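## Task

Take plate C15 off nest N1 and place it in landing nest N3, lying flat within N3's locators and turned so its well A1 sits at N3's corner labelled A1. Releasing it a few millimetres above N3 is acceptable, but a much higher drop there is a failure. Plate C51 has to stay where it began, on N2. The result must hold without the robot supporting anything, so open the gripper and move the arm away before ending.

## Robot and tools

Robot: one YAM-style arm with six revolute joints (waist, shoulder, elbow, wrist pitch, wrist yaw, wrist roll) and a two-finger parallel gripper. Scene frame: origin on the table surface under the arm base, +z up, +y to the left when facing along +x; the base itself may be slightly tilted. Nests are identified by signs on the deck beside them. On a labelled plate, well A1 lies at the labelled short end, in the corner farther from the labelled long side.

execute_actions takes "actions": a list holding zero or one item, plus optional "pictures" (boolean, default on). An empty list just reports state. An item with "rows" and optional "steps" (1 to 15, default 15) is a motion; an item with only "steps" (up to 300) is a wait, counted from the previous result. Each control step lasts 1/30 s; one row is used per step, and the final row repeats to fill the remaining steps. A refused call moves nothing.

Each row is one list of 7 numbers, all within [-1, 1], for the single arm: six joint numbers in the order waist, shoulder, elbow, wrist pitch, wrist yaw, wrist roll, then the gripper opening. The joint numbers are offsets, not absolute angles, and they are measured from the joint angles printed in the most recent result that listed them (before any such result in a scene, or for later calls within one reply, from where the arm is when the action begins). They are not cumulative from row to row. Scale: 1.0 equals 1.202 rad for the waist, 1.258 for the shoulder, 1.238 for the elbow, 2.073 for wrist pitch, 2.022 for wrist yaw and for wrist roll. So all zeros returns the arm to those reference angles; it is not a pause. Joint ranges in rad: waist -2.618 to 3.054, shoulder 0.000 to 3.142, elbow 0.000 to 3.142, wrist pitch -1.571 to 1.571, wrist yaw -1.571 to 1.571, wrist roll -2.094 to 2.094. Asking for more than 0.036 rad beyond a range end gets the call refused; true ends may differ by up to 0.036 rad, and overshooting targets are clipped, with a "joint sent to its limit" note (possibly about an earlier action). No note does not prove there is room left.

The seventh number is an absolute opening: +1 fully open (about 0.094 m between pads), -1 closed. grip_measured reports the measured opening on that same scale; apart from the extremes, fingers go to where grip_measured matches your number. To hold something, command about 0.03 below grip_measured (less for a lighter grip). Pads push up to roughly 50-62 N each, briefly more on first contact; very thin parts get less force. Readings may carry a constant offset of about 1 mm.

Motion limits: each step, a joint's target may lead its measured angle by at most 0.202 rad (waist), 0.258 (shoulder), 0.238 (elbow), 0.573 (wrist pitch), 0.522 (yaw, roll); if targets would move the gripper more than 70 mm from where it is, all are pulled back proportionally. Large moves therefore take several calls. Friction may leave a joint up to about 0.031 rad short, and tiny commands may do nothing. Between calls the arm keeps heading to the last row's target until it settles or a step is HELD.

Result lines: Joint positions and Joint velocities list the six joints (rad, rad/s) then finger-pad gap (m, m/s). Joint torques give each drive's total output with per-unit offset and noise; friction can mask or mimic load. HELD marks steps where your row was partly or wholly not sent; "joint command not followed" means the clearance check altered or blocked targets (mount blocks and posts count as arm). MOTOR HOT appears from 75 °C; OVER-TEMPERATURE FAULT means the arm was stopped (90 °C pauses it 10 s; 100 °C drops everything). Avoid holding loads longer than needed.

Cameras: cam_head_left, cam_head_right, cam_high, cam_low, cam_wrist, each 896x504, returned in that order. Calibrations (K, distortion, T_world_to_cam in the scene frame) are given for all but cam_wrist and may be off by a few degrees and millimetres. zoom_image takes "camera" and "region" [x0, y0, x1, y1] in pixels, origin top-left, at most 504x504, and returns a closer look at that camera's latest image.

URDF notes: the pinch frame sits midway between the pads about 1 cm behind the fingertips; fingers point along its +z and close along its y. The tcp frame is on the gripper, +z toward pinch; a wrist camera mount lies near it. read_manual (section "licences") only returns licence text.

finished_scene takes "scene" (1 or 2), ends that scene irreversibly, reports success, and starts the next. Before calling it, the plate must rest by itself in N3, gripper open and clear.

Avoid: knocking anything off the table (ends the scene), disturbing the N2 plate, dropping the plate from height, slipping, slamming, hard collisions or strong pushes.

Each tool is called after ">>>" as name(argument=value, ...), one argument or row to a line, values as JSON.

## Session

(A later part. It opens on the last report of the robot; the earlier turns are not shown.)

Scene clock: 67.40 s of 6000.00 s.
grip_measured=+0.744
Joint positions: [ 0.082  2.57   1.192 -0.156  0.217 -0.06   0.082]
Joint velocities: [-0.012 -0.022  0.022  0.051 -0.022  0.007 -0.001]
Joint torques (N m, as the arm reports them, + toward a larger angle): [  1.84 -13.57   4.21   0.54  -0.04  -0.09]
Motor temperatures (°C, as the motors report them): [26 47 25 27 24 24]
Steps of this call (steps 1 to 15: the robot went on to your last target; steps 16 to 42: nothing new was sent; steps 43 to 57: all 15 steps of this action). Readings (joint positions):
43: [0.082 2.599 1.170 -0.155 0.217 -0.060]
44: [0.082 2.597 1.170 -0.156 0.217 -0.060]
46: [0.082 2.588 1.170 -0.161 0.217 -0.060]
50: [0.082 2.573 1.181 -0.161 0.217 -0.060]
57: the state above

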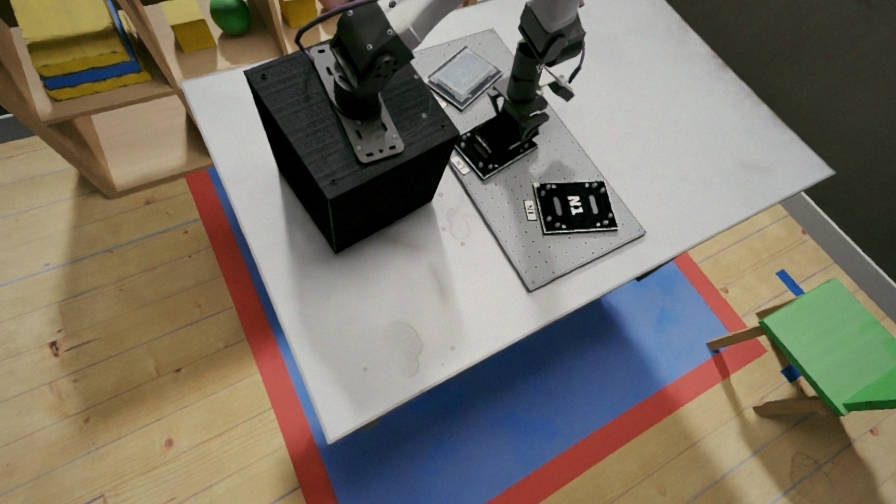

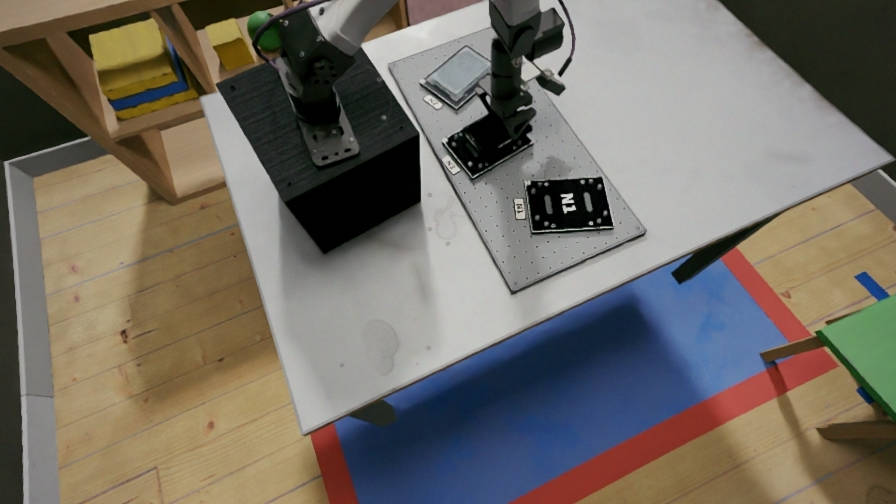

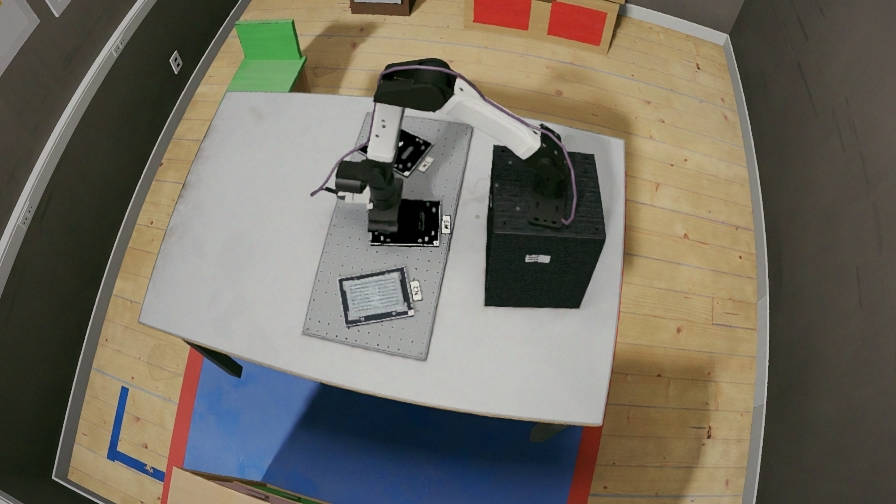

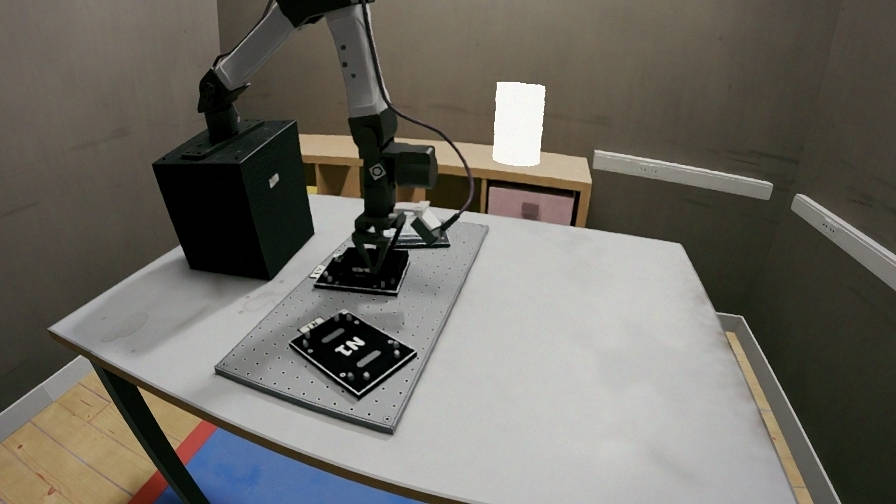

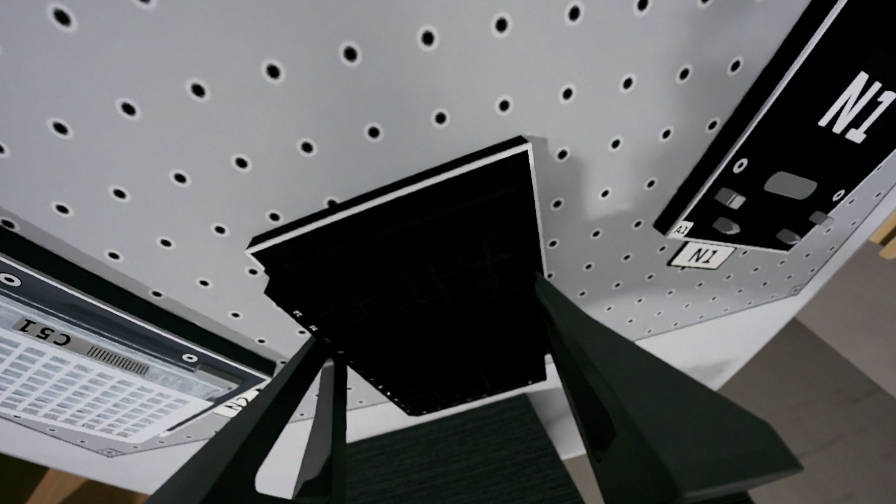

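>>> execute_actions(
  actions=[
    {"rows":[[0.005,0,0,-0.01,0,0,0.71],[0.01,0,-0.01,-0.018,0,0,0.71],[0.012,0.01,-0.015,-0.018,0,0,0.71],[0.012,0.02,-0.015,-0.018,0,0,0.71],[0.012,0.025,-0.015,-0.018,0,0,0.71]],"steps":15},
  ],
)

>>> zoom_image(
  camera="cam_wrist",
  region=[180,80,600,340],
)

Scene clock: 70.23 s of 6000.00 s.
grip_measured=+0.744
Joint positions: [ 0.089  2.585  1.192 -0.187  0.217 -0.06   0.082]
Joint velocities: [-0.012 -0.012  0.007 -0.037  0.022 -0.022  0.001]
Joint torques (N m, as the arm reports them, + toward a larger angle): [  1.73 -10.32   1.42   0.32  -0.02  -0.09]
Motor temperatures (°C, as the motors report them): [26 48 25 27 24 24]
Steps of this call (steps 1 to 15: the robot went on to your last target; steps 16 to 70: nothing new was sent; steps 71 to 85: all 15 steps of this action). Readings (joint positions):
71: [0.082 2.570 1.192 -0.158 0.217 -0.060]
72: [0.082 2.570 1.192 -0.161 0.217 -0.060]
74: [0.084 2.570 1.192 -0.171 0.217 -0.060]
78: [0.088 2.579 1.192 -0.179 0.217 -0.060]
85: the state above

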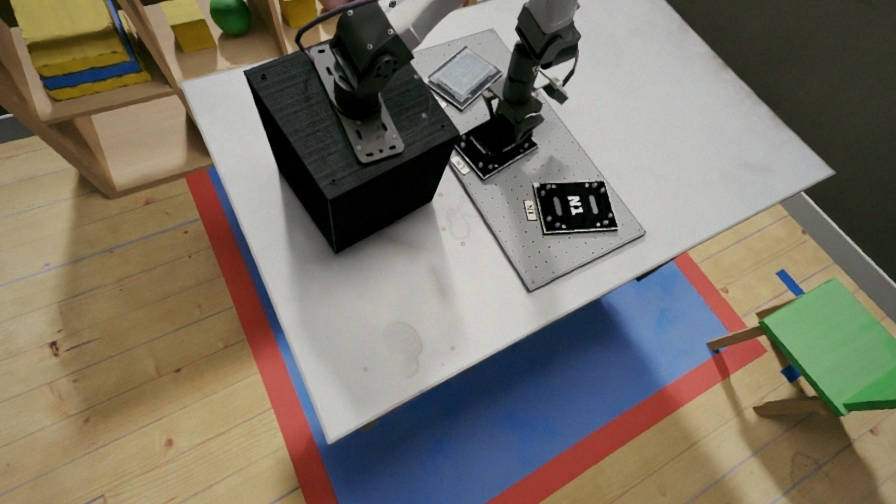

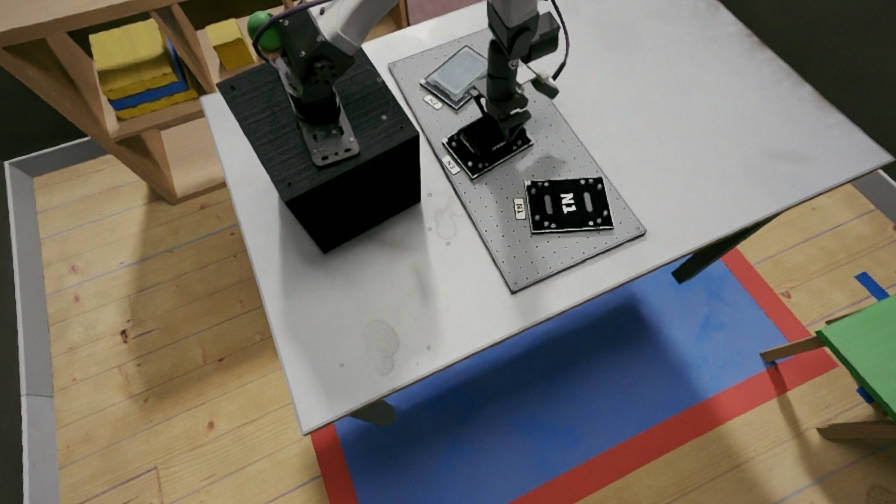

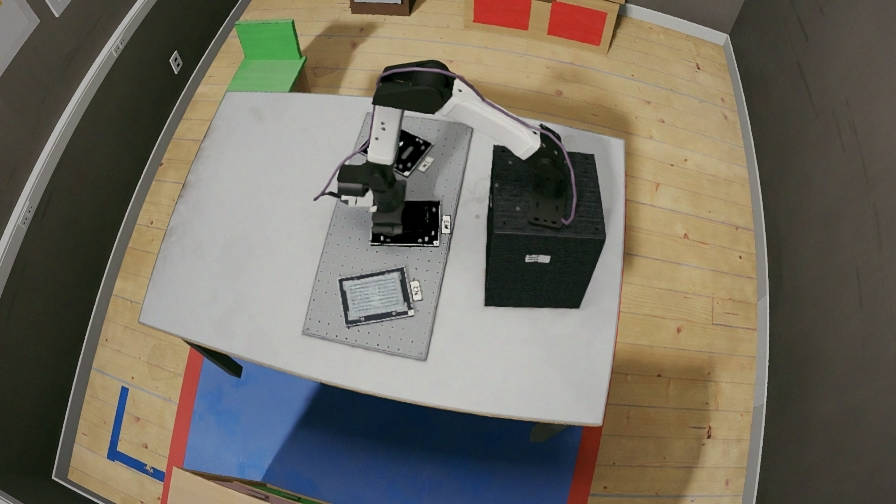

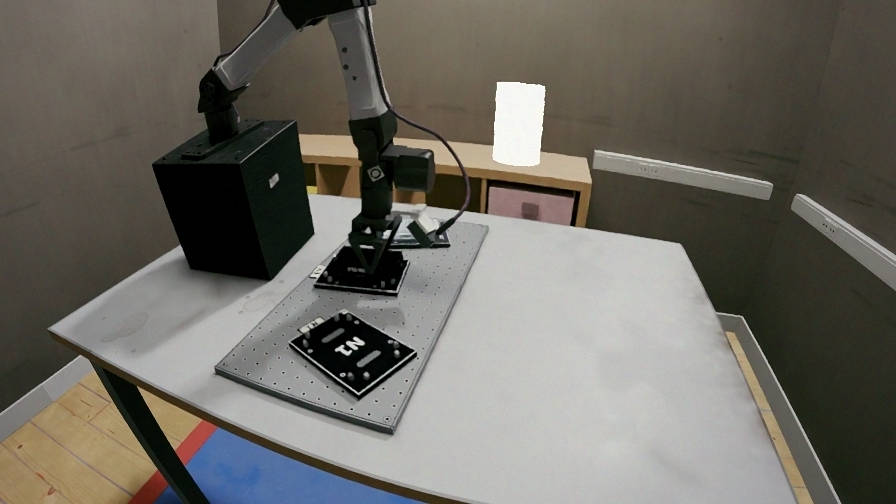

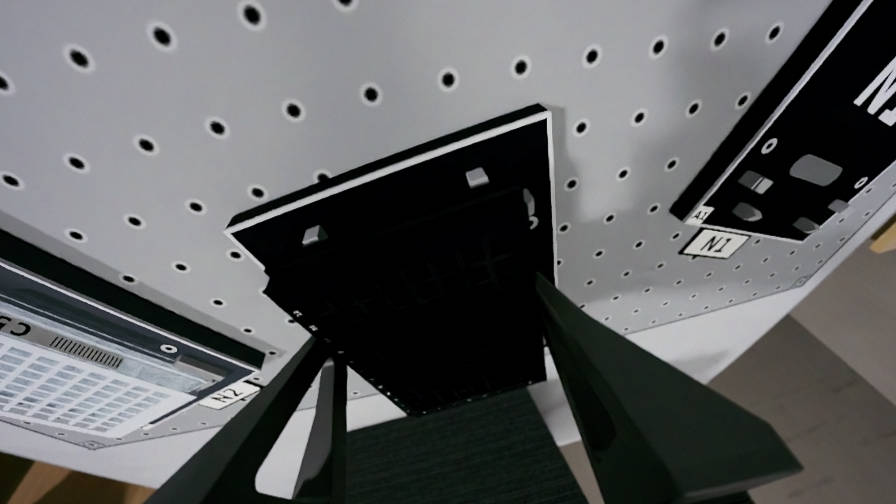

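Region (180, 80, 600, 340) of cam_wrist's 896x504 image, scaled by 1.200, with more detail than that image has; it fills the top 312 rows of this view, and the rest is white.

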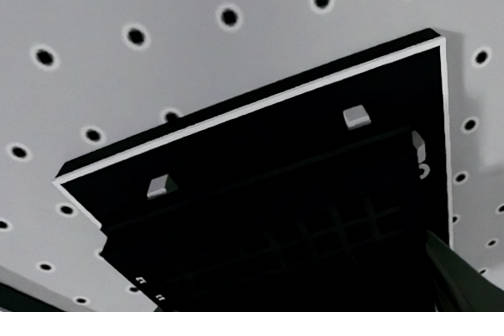

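>>> execute_actions(
  actions=[
    {"rows":[[-0.004,0.015,-0.01,0.01,0,0,0.71],[-0.004,0.022,-0.015,0.015,0,0,0.71],[-0.004,0.028,-0.02,0.02,0,0,0.71],[-0.004,0.034,-0.022,0.024,0,0,0.71]],"steps":15},
  ],
)

>>> zoom_image(
  camera="cam_wrist",
  region=[180,80,600,340],
)

Scene clock: 72.90 s of 6000.00 s.
grip_measured=+0.744
Joint positions: [ 0.088  2.602  1.184 -0.151  0.221 -0.061  0.082]
Joint velocities: [ 0.007 -0.017  0.002  0.066 -0.11   0.007  0.   ]
Joint torques (N m, as the arm reports them, + toward a larger angle): [ 0.86 -9.55  1.43  0.58 -0.07 -0.11]
Motor temperatures (°C, as the motors report them): [26 48 25 27 24 24]
Steps of this call (steps 1 to 15: the robot went on to your last target; steps 16 to 65: nothing new was sent; steps 66 to 80: all 15 steps of this action). Readings (joint positions):
66: [0.089 2.585 1.192 -0.185 0.217 -0.060]
67: [0.089 2.585 1.192 -0.183 0.217 -0.060]
69: [0.089 2.590 1.189 -0.168 0.217 -0.060]
73: [0.088 2.602 1.184 -0.152 0.221 -0.061]
80: the state above

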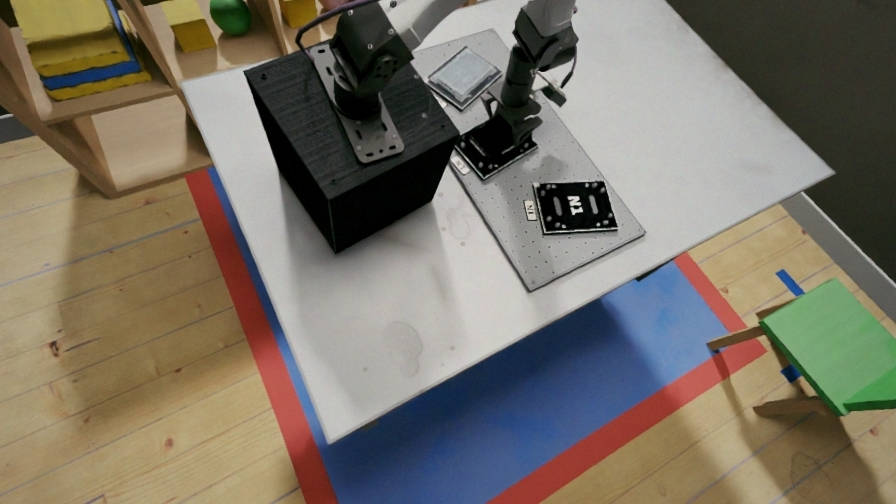

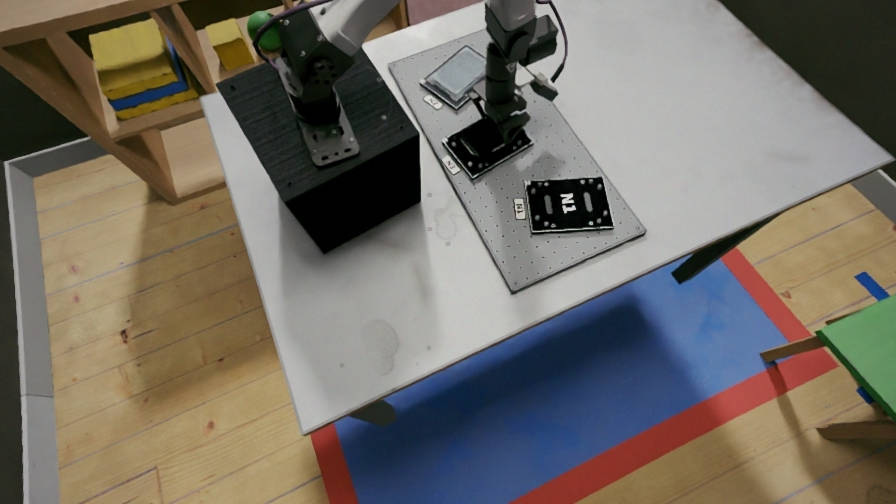

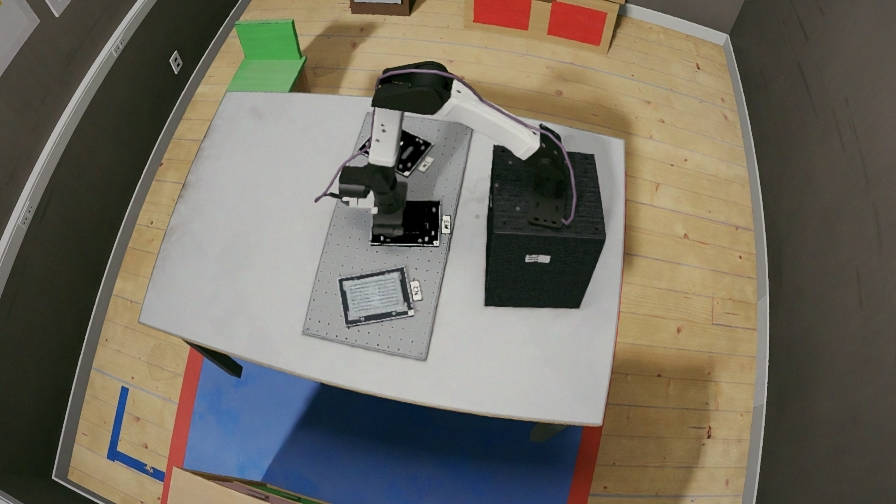

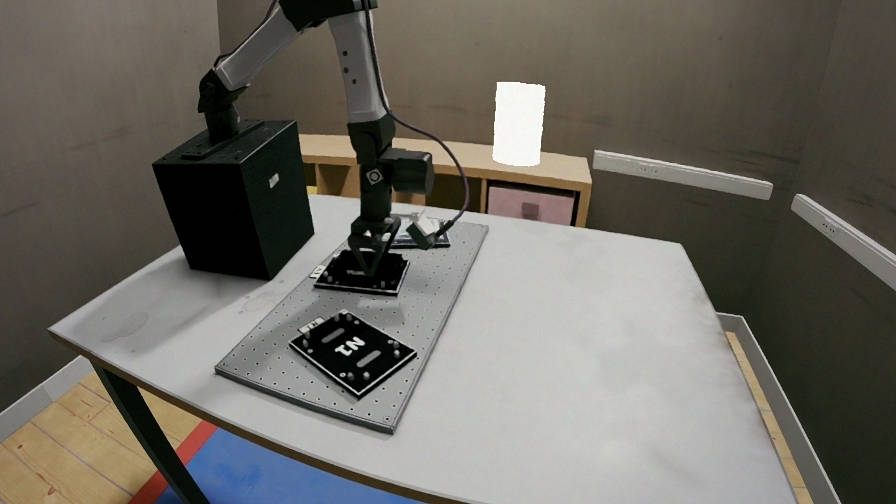

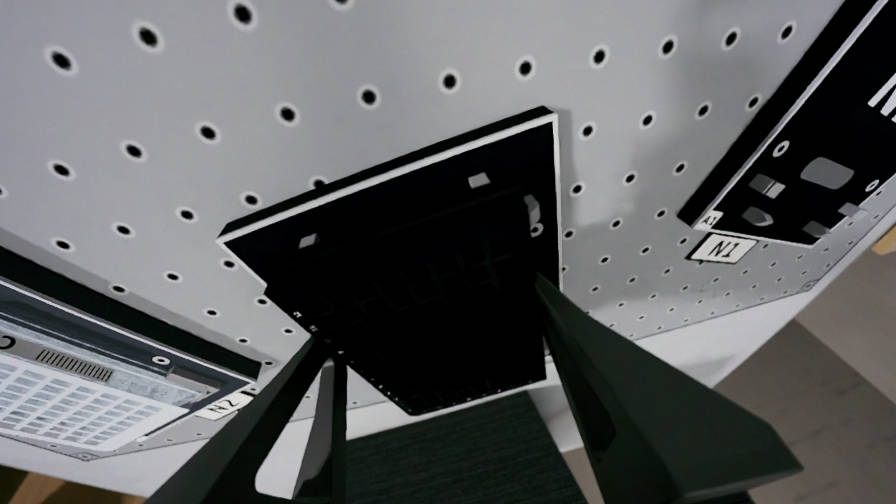

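Region (180, 80, 600, 340) of cam_wrist's 896x504 image, scaled by 1.200, with more detail than that image has; it fills the top 312 rows of this view, and the rest is white.

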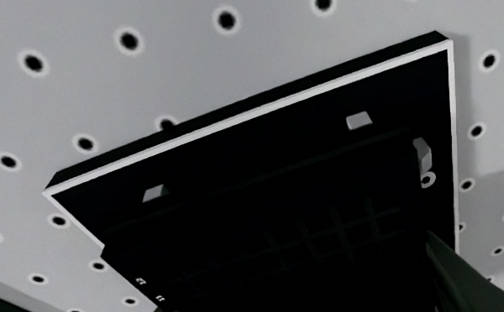

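>>> execute_actions(
  actions=[
    {"rows":[[0,-0.025,0,0,0,0,0.71],[0,-0.032,0,0,0,0,0.71],[0,-0.032,0,-0.005,0,0,0.71],[0,-0.032,0,-0.01,0,0,0.71],[0,-0.032,0,-0.013,0,0,0.71]],"steps":12},
  ],
)

>>> zoom_image(
  camera="cam_wrist",
  region=[180,80,600,340],
)

Scene clock: 75.37 s of 6000.00 s.
grip_measured=+0.744
Joint positions: [ 0.088  2.591  1.184 -0.168  0.221 -0.061  0.082]
Joint velocities: [ 0.012  0.002 -0.002  0.007 -0.081 -0.007  0.   ]
Joint torques (N m, as the arm reports them, + toward a larger angle): [  1.11 -13.61   2.95   0.35  -0.02  -0.09]
Motor temperatures (°C, as the motors report them): [26 47 25 27 24 24]
Steps of this call (steps 1 to 15: the robot went on to your last target; steps 16 to 62: nothing new was sent; steps 63 to 74: all 12 steps of this action). Readings (joint positions):
63: [0.088 2.601 1.184 -0.152 0.221 -0.061]
64: [0.088 2.599 1.184 -0.153 0.221 -0.061]
66: [0.088 2.595 1.184 -0.154 0.221 -0.061]
70: [0.088 2.591 1.184 -0.163 0.221 -0.061]
74: the state above

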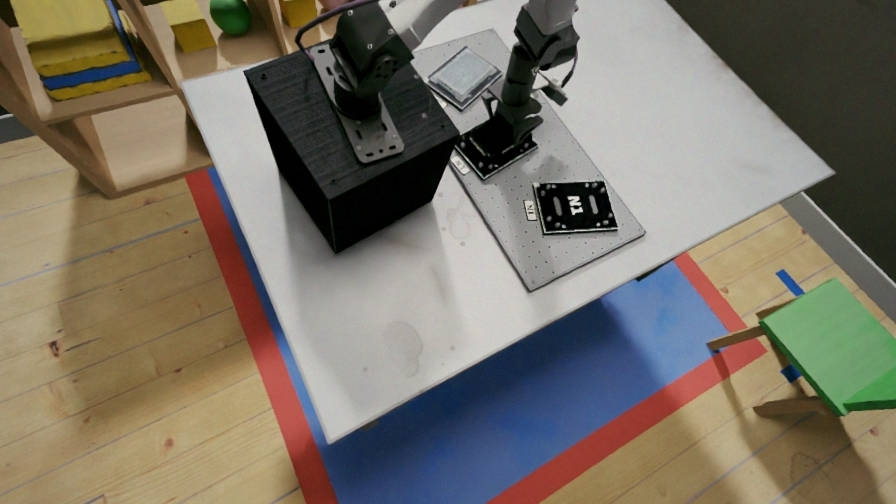

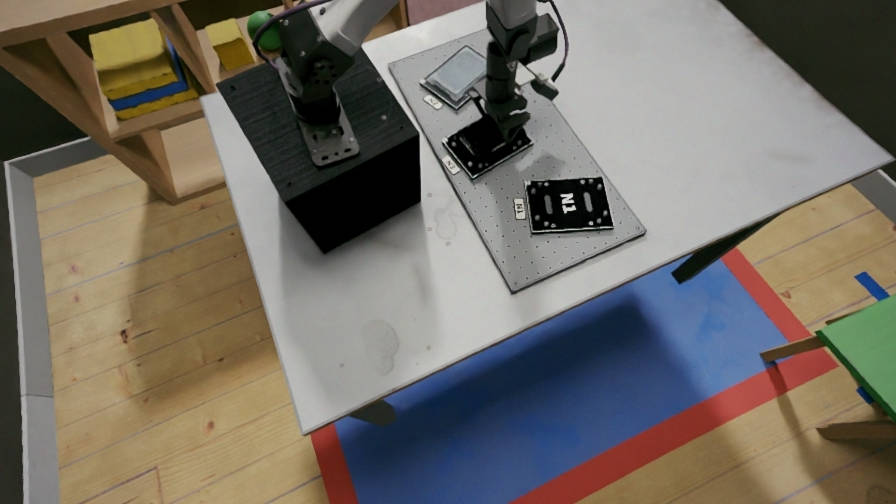

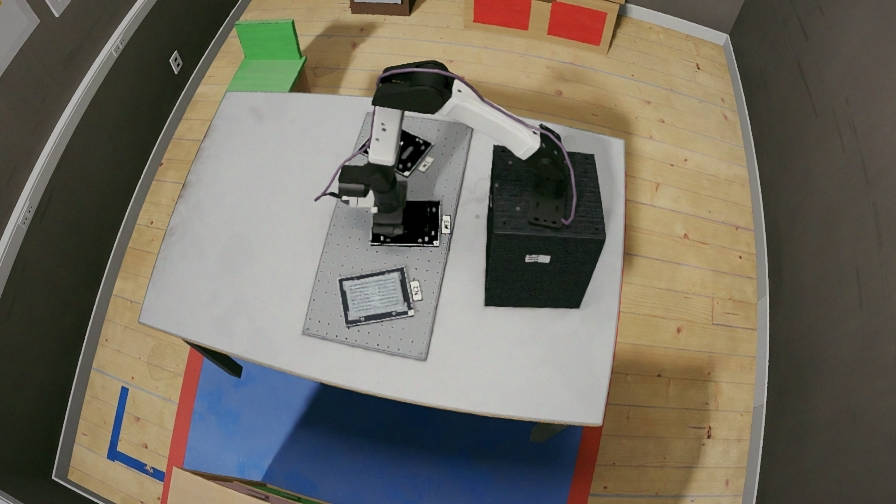

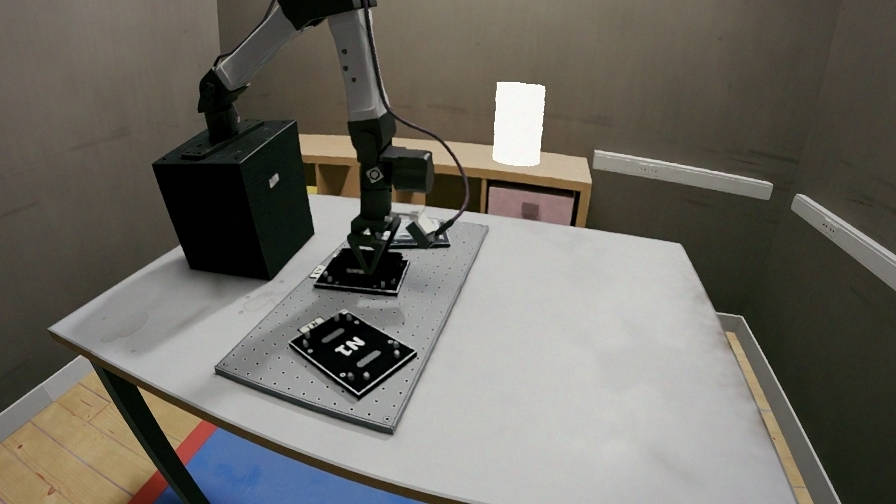

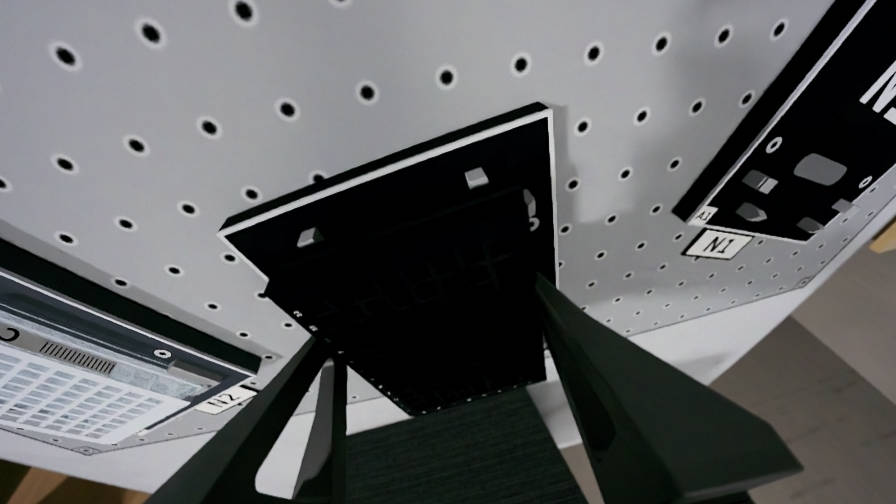

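Region (180, 80, 600, 340) of cam_wrist's 896x504 image, scaled by 1.200, with more detail than that image has; it fills the top 312 rows of this view, and the rest is white.

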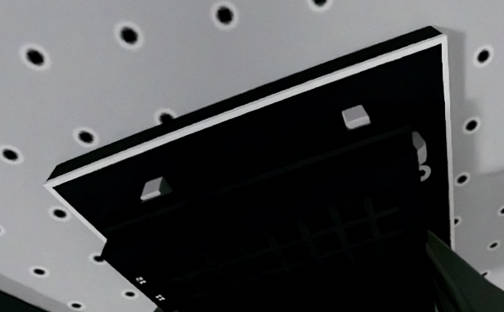

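>>> execute_actions(
  actions=[
    {"rows":[[0,0.015,0,-0.004,0,0,0.71],[0,0.022,0,-0.004,0,0,0.71],[0,0.028,0,-0.002,0,0,0.71],[0,0.034,0,0.002,0,0,0.71],[0,0.04,0,0.006,0,0,0.71]],"steps":15},
  ],
)

>>> zoom_image(
  camera="cam_wrist",
  region=[180,80,600,340],
)

Scene clock: 77.50 s of 6000.00 s.
grip_measured=+0.744
Joint positions: [ 0.088  2.604  1.184 -0.16   0.225 -0.062  0.082]
Joint velocities: [-0.007  0.007  0.007  0.051 -0.066 -0.022  0.   ]
Joint torques (N m, as the arm reports them, + toward a larger angle): [ 1.11 -8.64  2.87  0.47 -0.06 -0.08]
Motor temperatures (°C, as the motors report them): [26 48 25 27 24 24]
Steps of this call (steps 1 to 15: the robot went on to your last target; steps 16 to 49: nothing new was sent; steps 50 to 64: all 15 steps of this action). Readings (joint positions):
50: [0.088 2.591 1.184 -0.171 0.221 -0.061]
51: [0.088 2.591 1.184 -0.171 0.221 -0.061]
53: [0.088 2.596 1.184 -0.169 0.221 -0.061]
57: [0.088 2.604 1.184 -0.160 0.225 -0.062]
64: the state above

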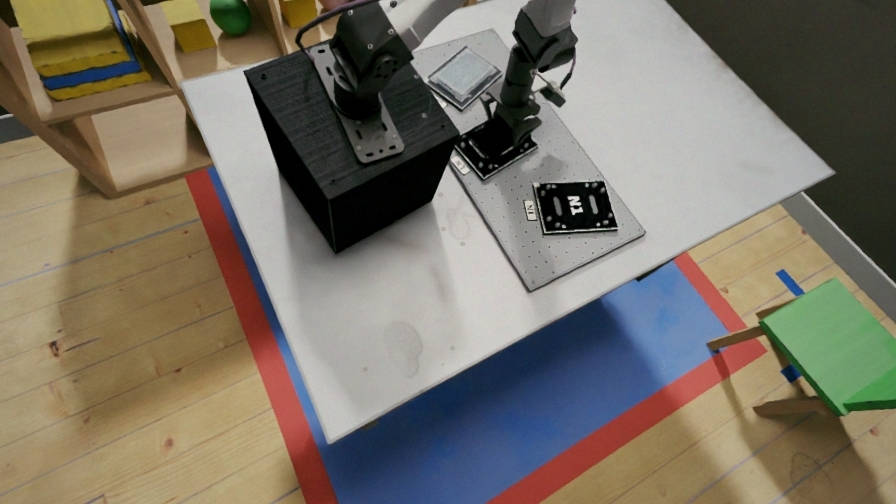

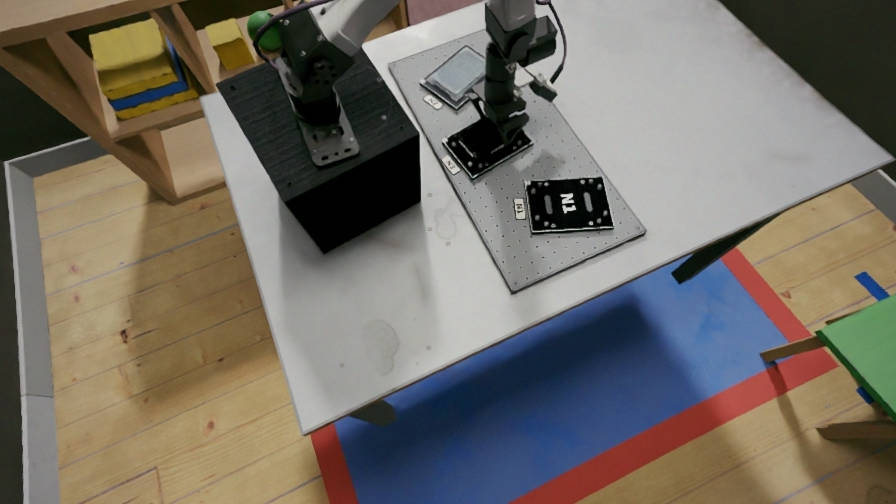

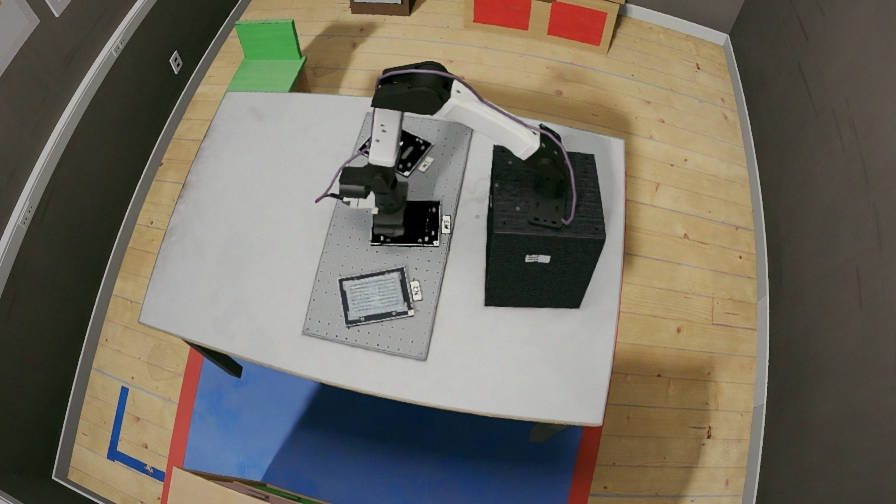

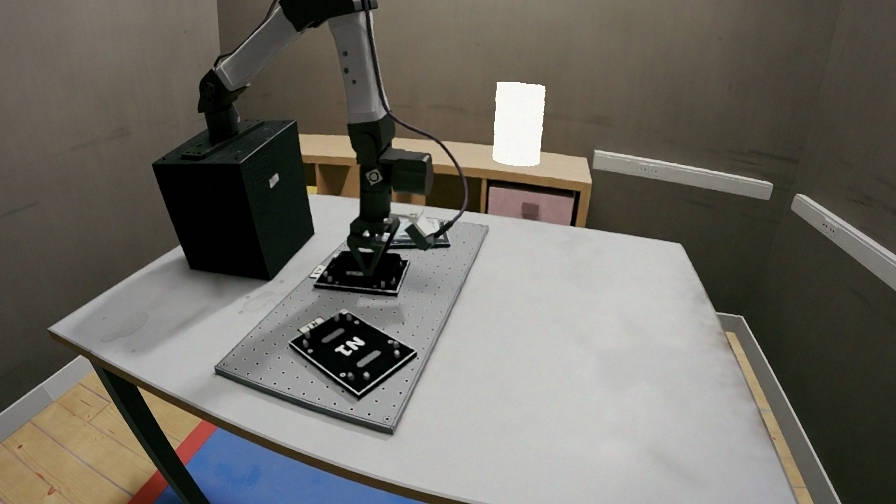

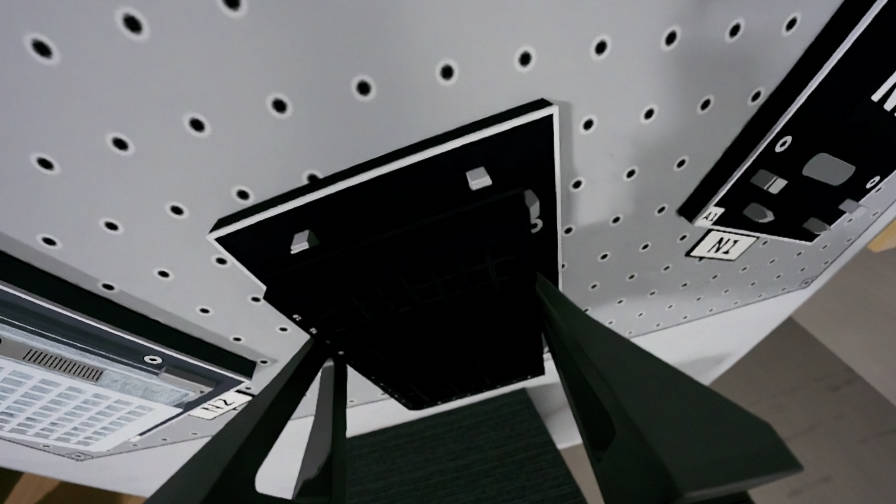

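Region (180, 80, 600, 340) of cam_wrist's 896x504 image, scaled by 1.200, with more detail than that image has; it fills the top 312 rows of this view, and the rest is white.

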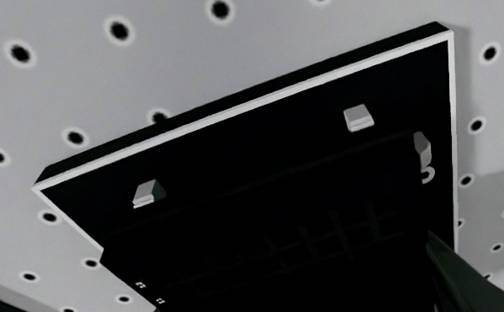

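>>> zoom_image(
  camera="cam_low",
  region=[300,230,420,310],
)

>>> zoom_image(
  camera="cam_head_right",
  region=[430,100,550,190],
)

>>> zoom_image(
  camera="cam_high",
  region=[360,180,460,260],
)

Region (300, 230, 420, 310) of cam_low's 896x504 image, scaled by 4.200, with more detail than that image has.

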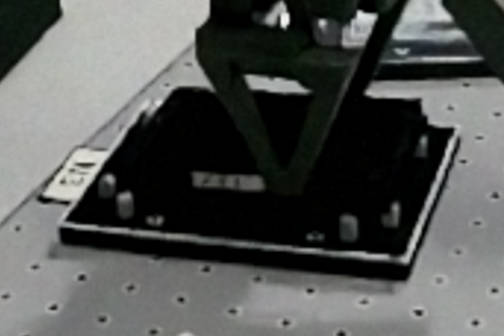

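Region (430, 100, 550, 190) of cam_head_right's 896x504 image, scaled by 4.200, with more detail than that image has; it fills the top 378 rows of this view, and the rest is white.

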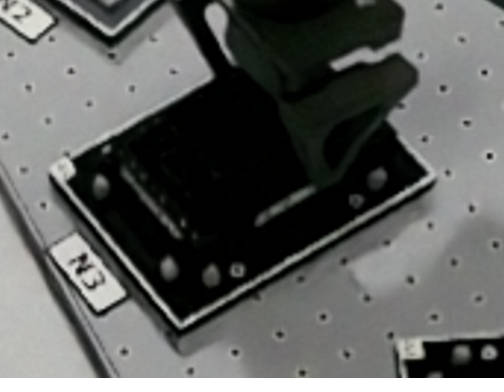

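Region (360, 180, 460, 260) of cam_high's 896x504 image, scaled by 5.040, with more detail than that image has; it fills the top 403 rows of this view, and the rest is white.

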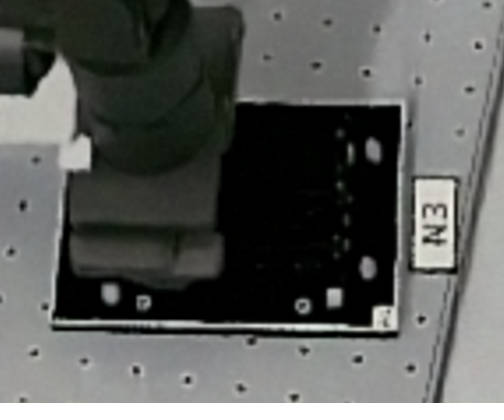

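>>> execute_actions(
  actions=[
    {"rows":[[0,-0.025,0,0,0,0,0.71],[0,-0.032,0,0,0,0,0.71],[0,-0.032,0,-0.005,-0.008,0,0.71],[0,-0.032,0,-0.01,-0.015,0,0.71],[0,-0.032,0,-0.012,-0.018,0,0.71],[0,-0.032,0,-0.012,-0.018,0,0.71],[0,-0.032,0,-0.012,-0.018,0,0.71],[0,-0.032,0,-0.012,-0.018,0,0.71]],"steps":15},
  ],
)

>>> zoom_image(
  camera="cam_low",
  region=[300,230,420,310],
)

>>> zoom_image(
  camera="cam_wrist",
  region=[180,80,600,340],
)

Scene clock: 81.40 s of 6000.00 s.
grip_measured=+0.744
Joint positions: [ 0.088  2.593  1.184 -0.176  0.197 -0.062  0.082]
Joint velocities: [ 0.007  0.017  0.002 -0.037 -0.007 -0.066 -0.   ]
Joint torques (N m, as the arm reports them, + toward a larger angle): [  1.16 -13.59   2.94   0.39  -0.1   -0.1 ]
Motor temperatures (°C, as the motors report them): [26 47 25 27 24 24]
Steps of this call (steps 1 to 15: the robot went on to your last target; steps 16 to 90: nothing new was sent; then 0.40 s passed at rest; steps 91 to 105: all 15 steps of this action). Readings (joint positions):
91: [0.088 2.603 1.184 -0.160 0.225 -0.062]
92: [0.088 2.602 1.184 -0.160 0.225 -0.062]
94: [0.088 2.597 1.184 -0.162 0.219 -0.062]
98: [0.088 2.593 1.184 -0.170 0.205 -0.062]
105: the state above

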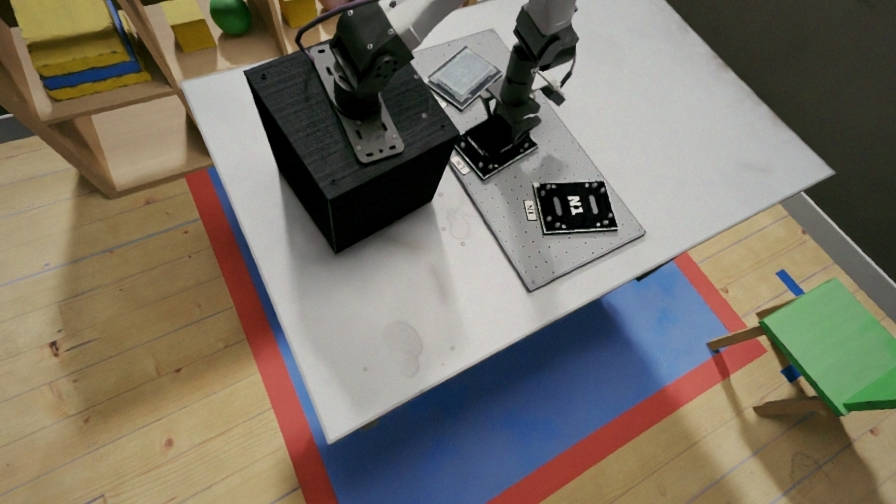

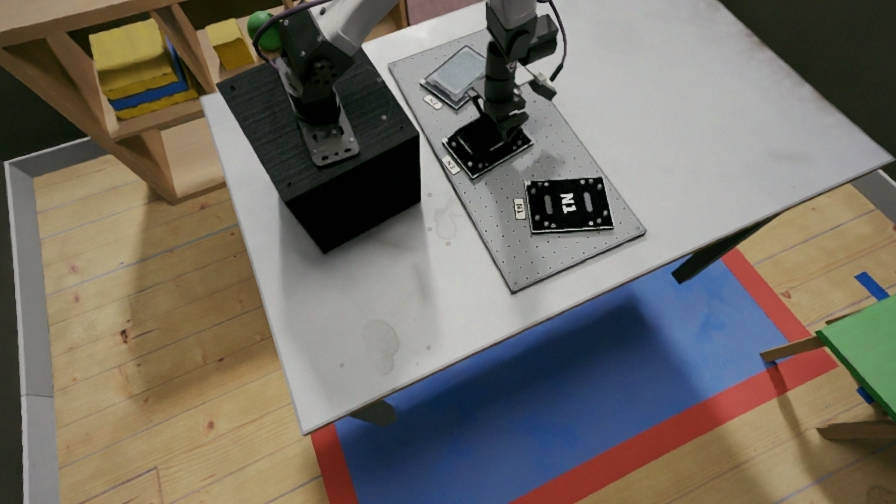

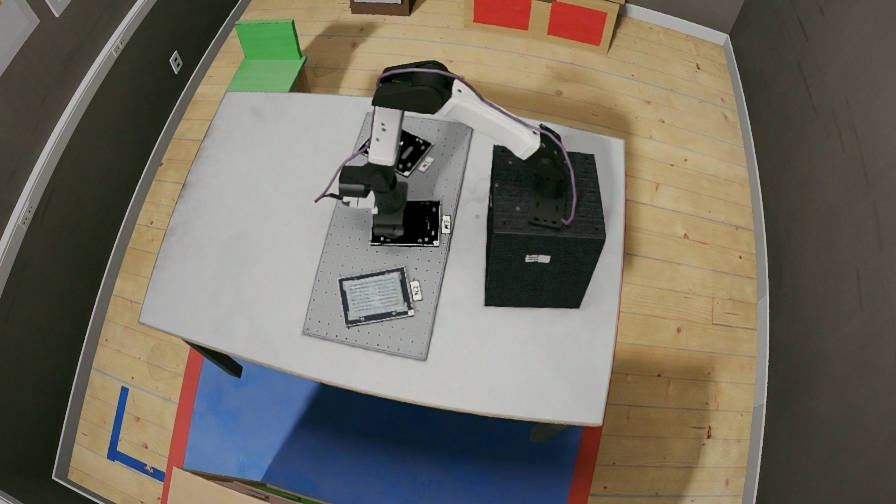

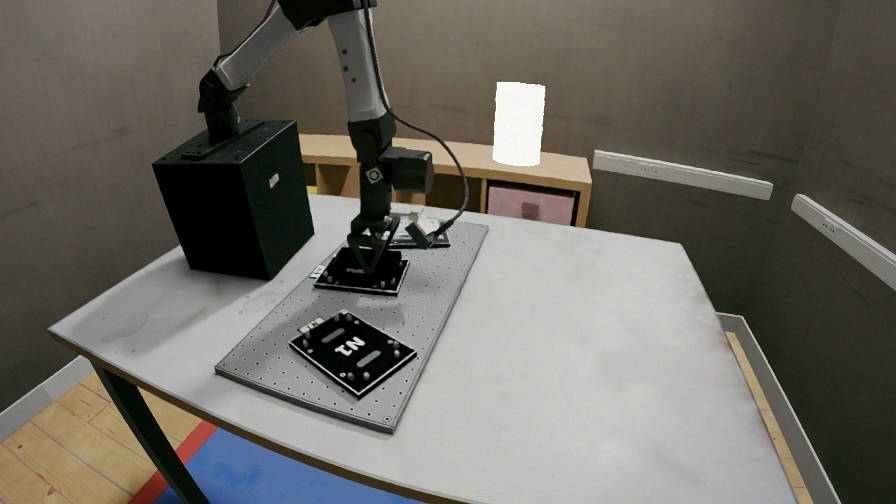

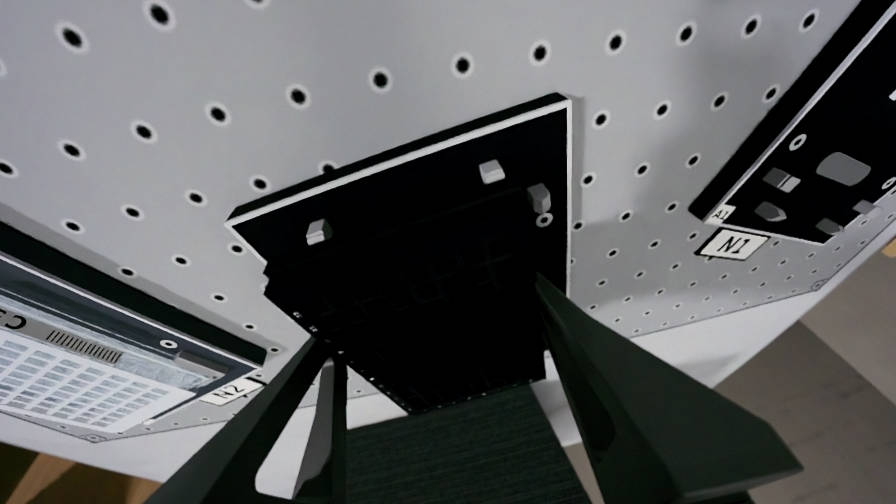

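Region (300, 230, 420, 310) of cam_low's 896x504 image, scaled by 4.200, with more detail than that image has.

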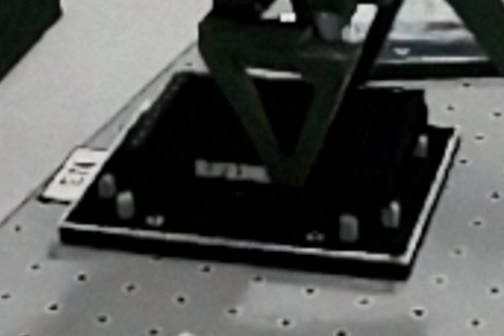

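Region (180, 80, 600, 340) of cam_wrist's 896x504 image, scaled by 1.200, with more detail than that image has; it fills the top 312 rows of this view, and the rest is white.

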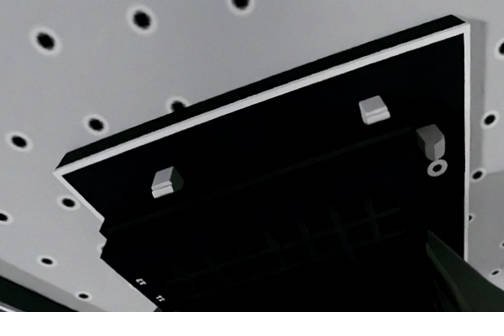

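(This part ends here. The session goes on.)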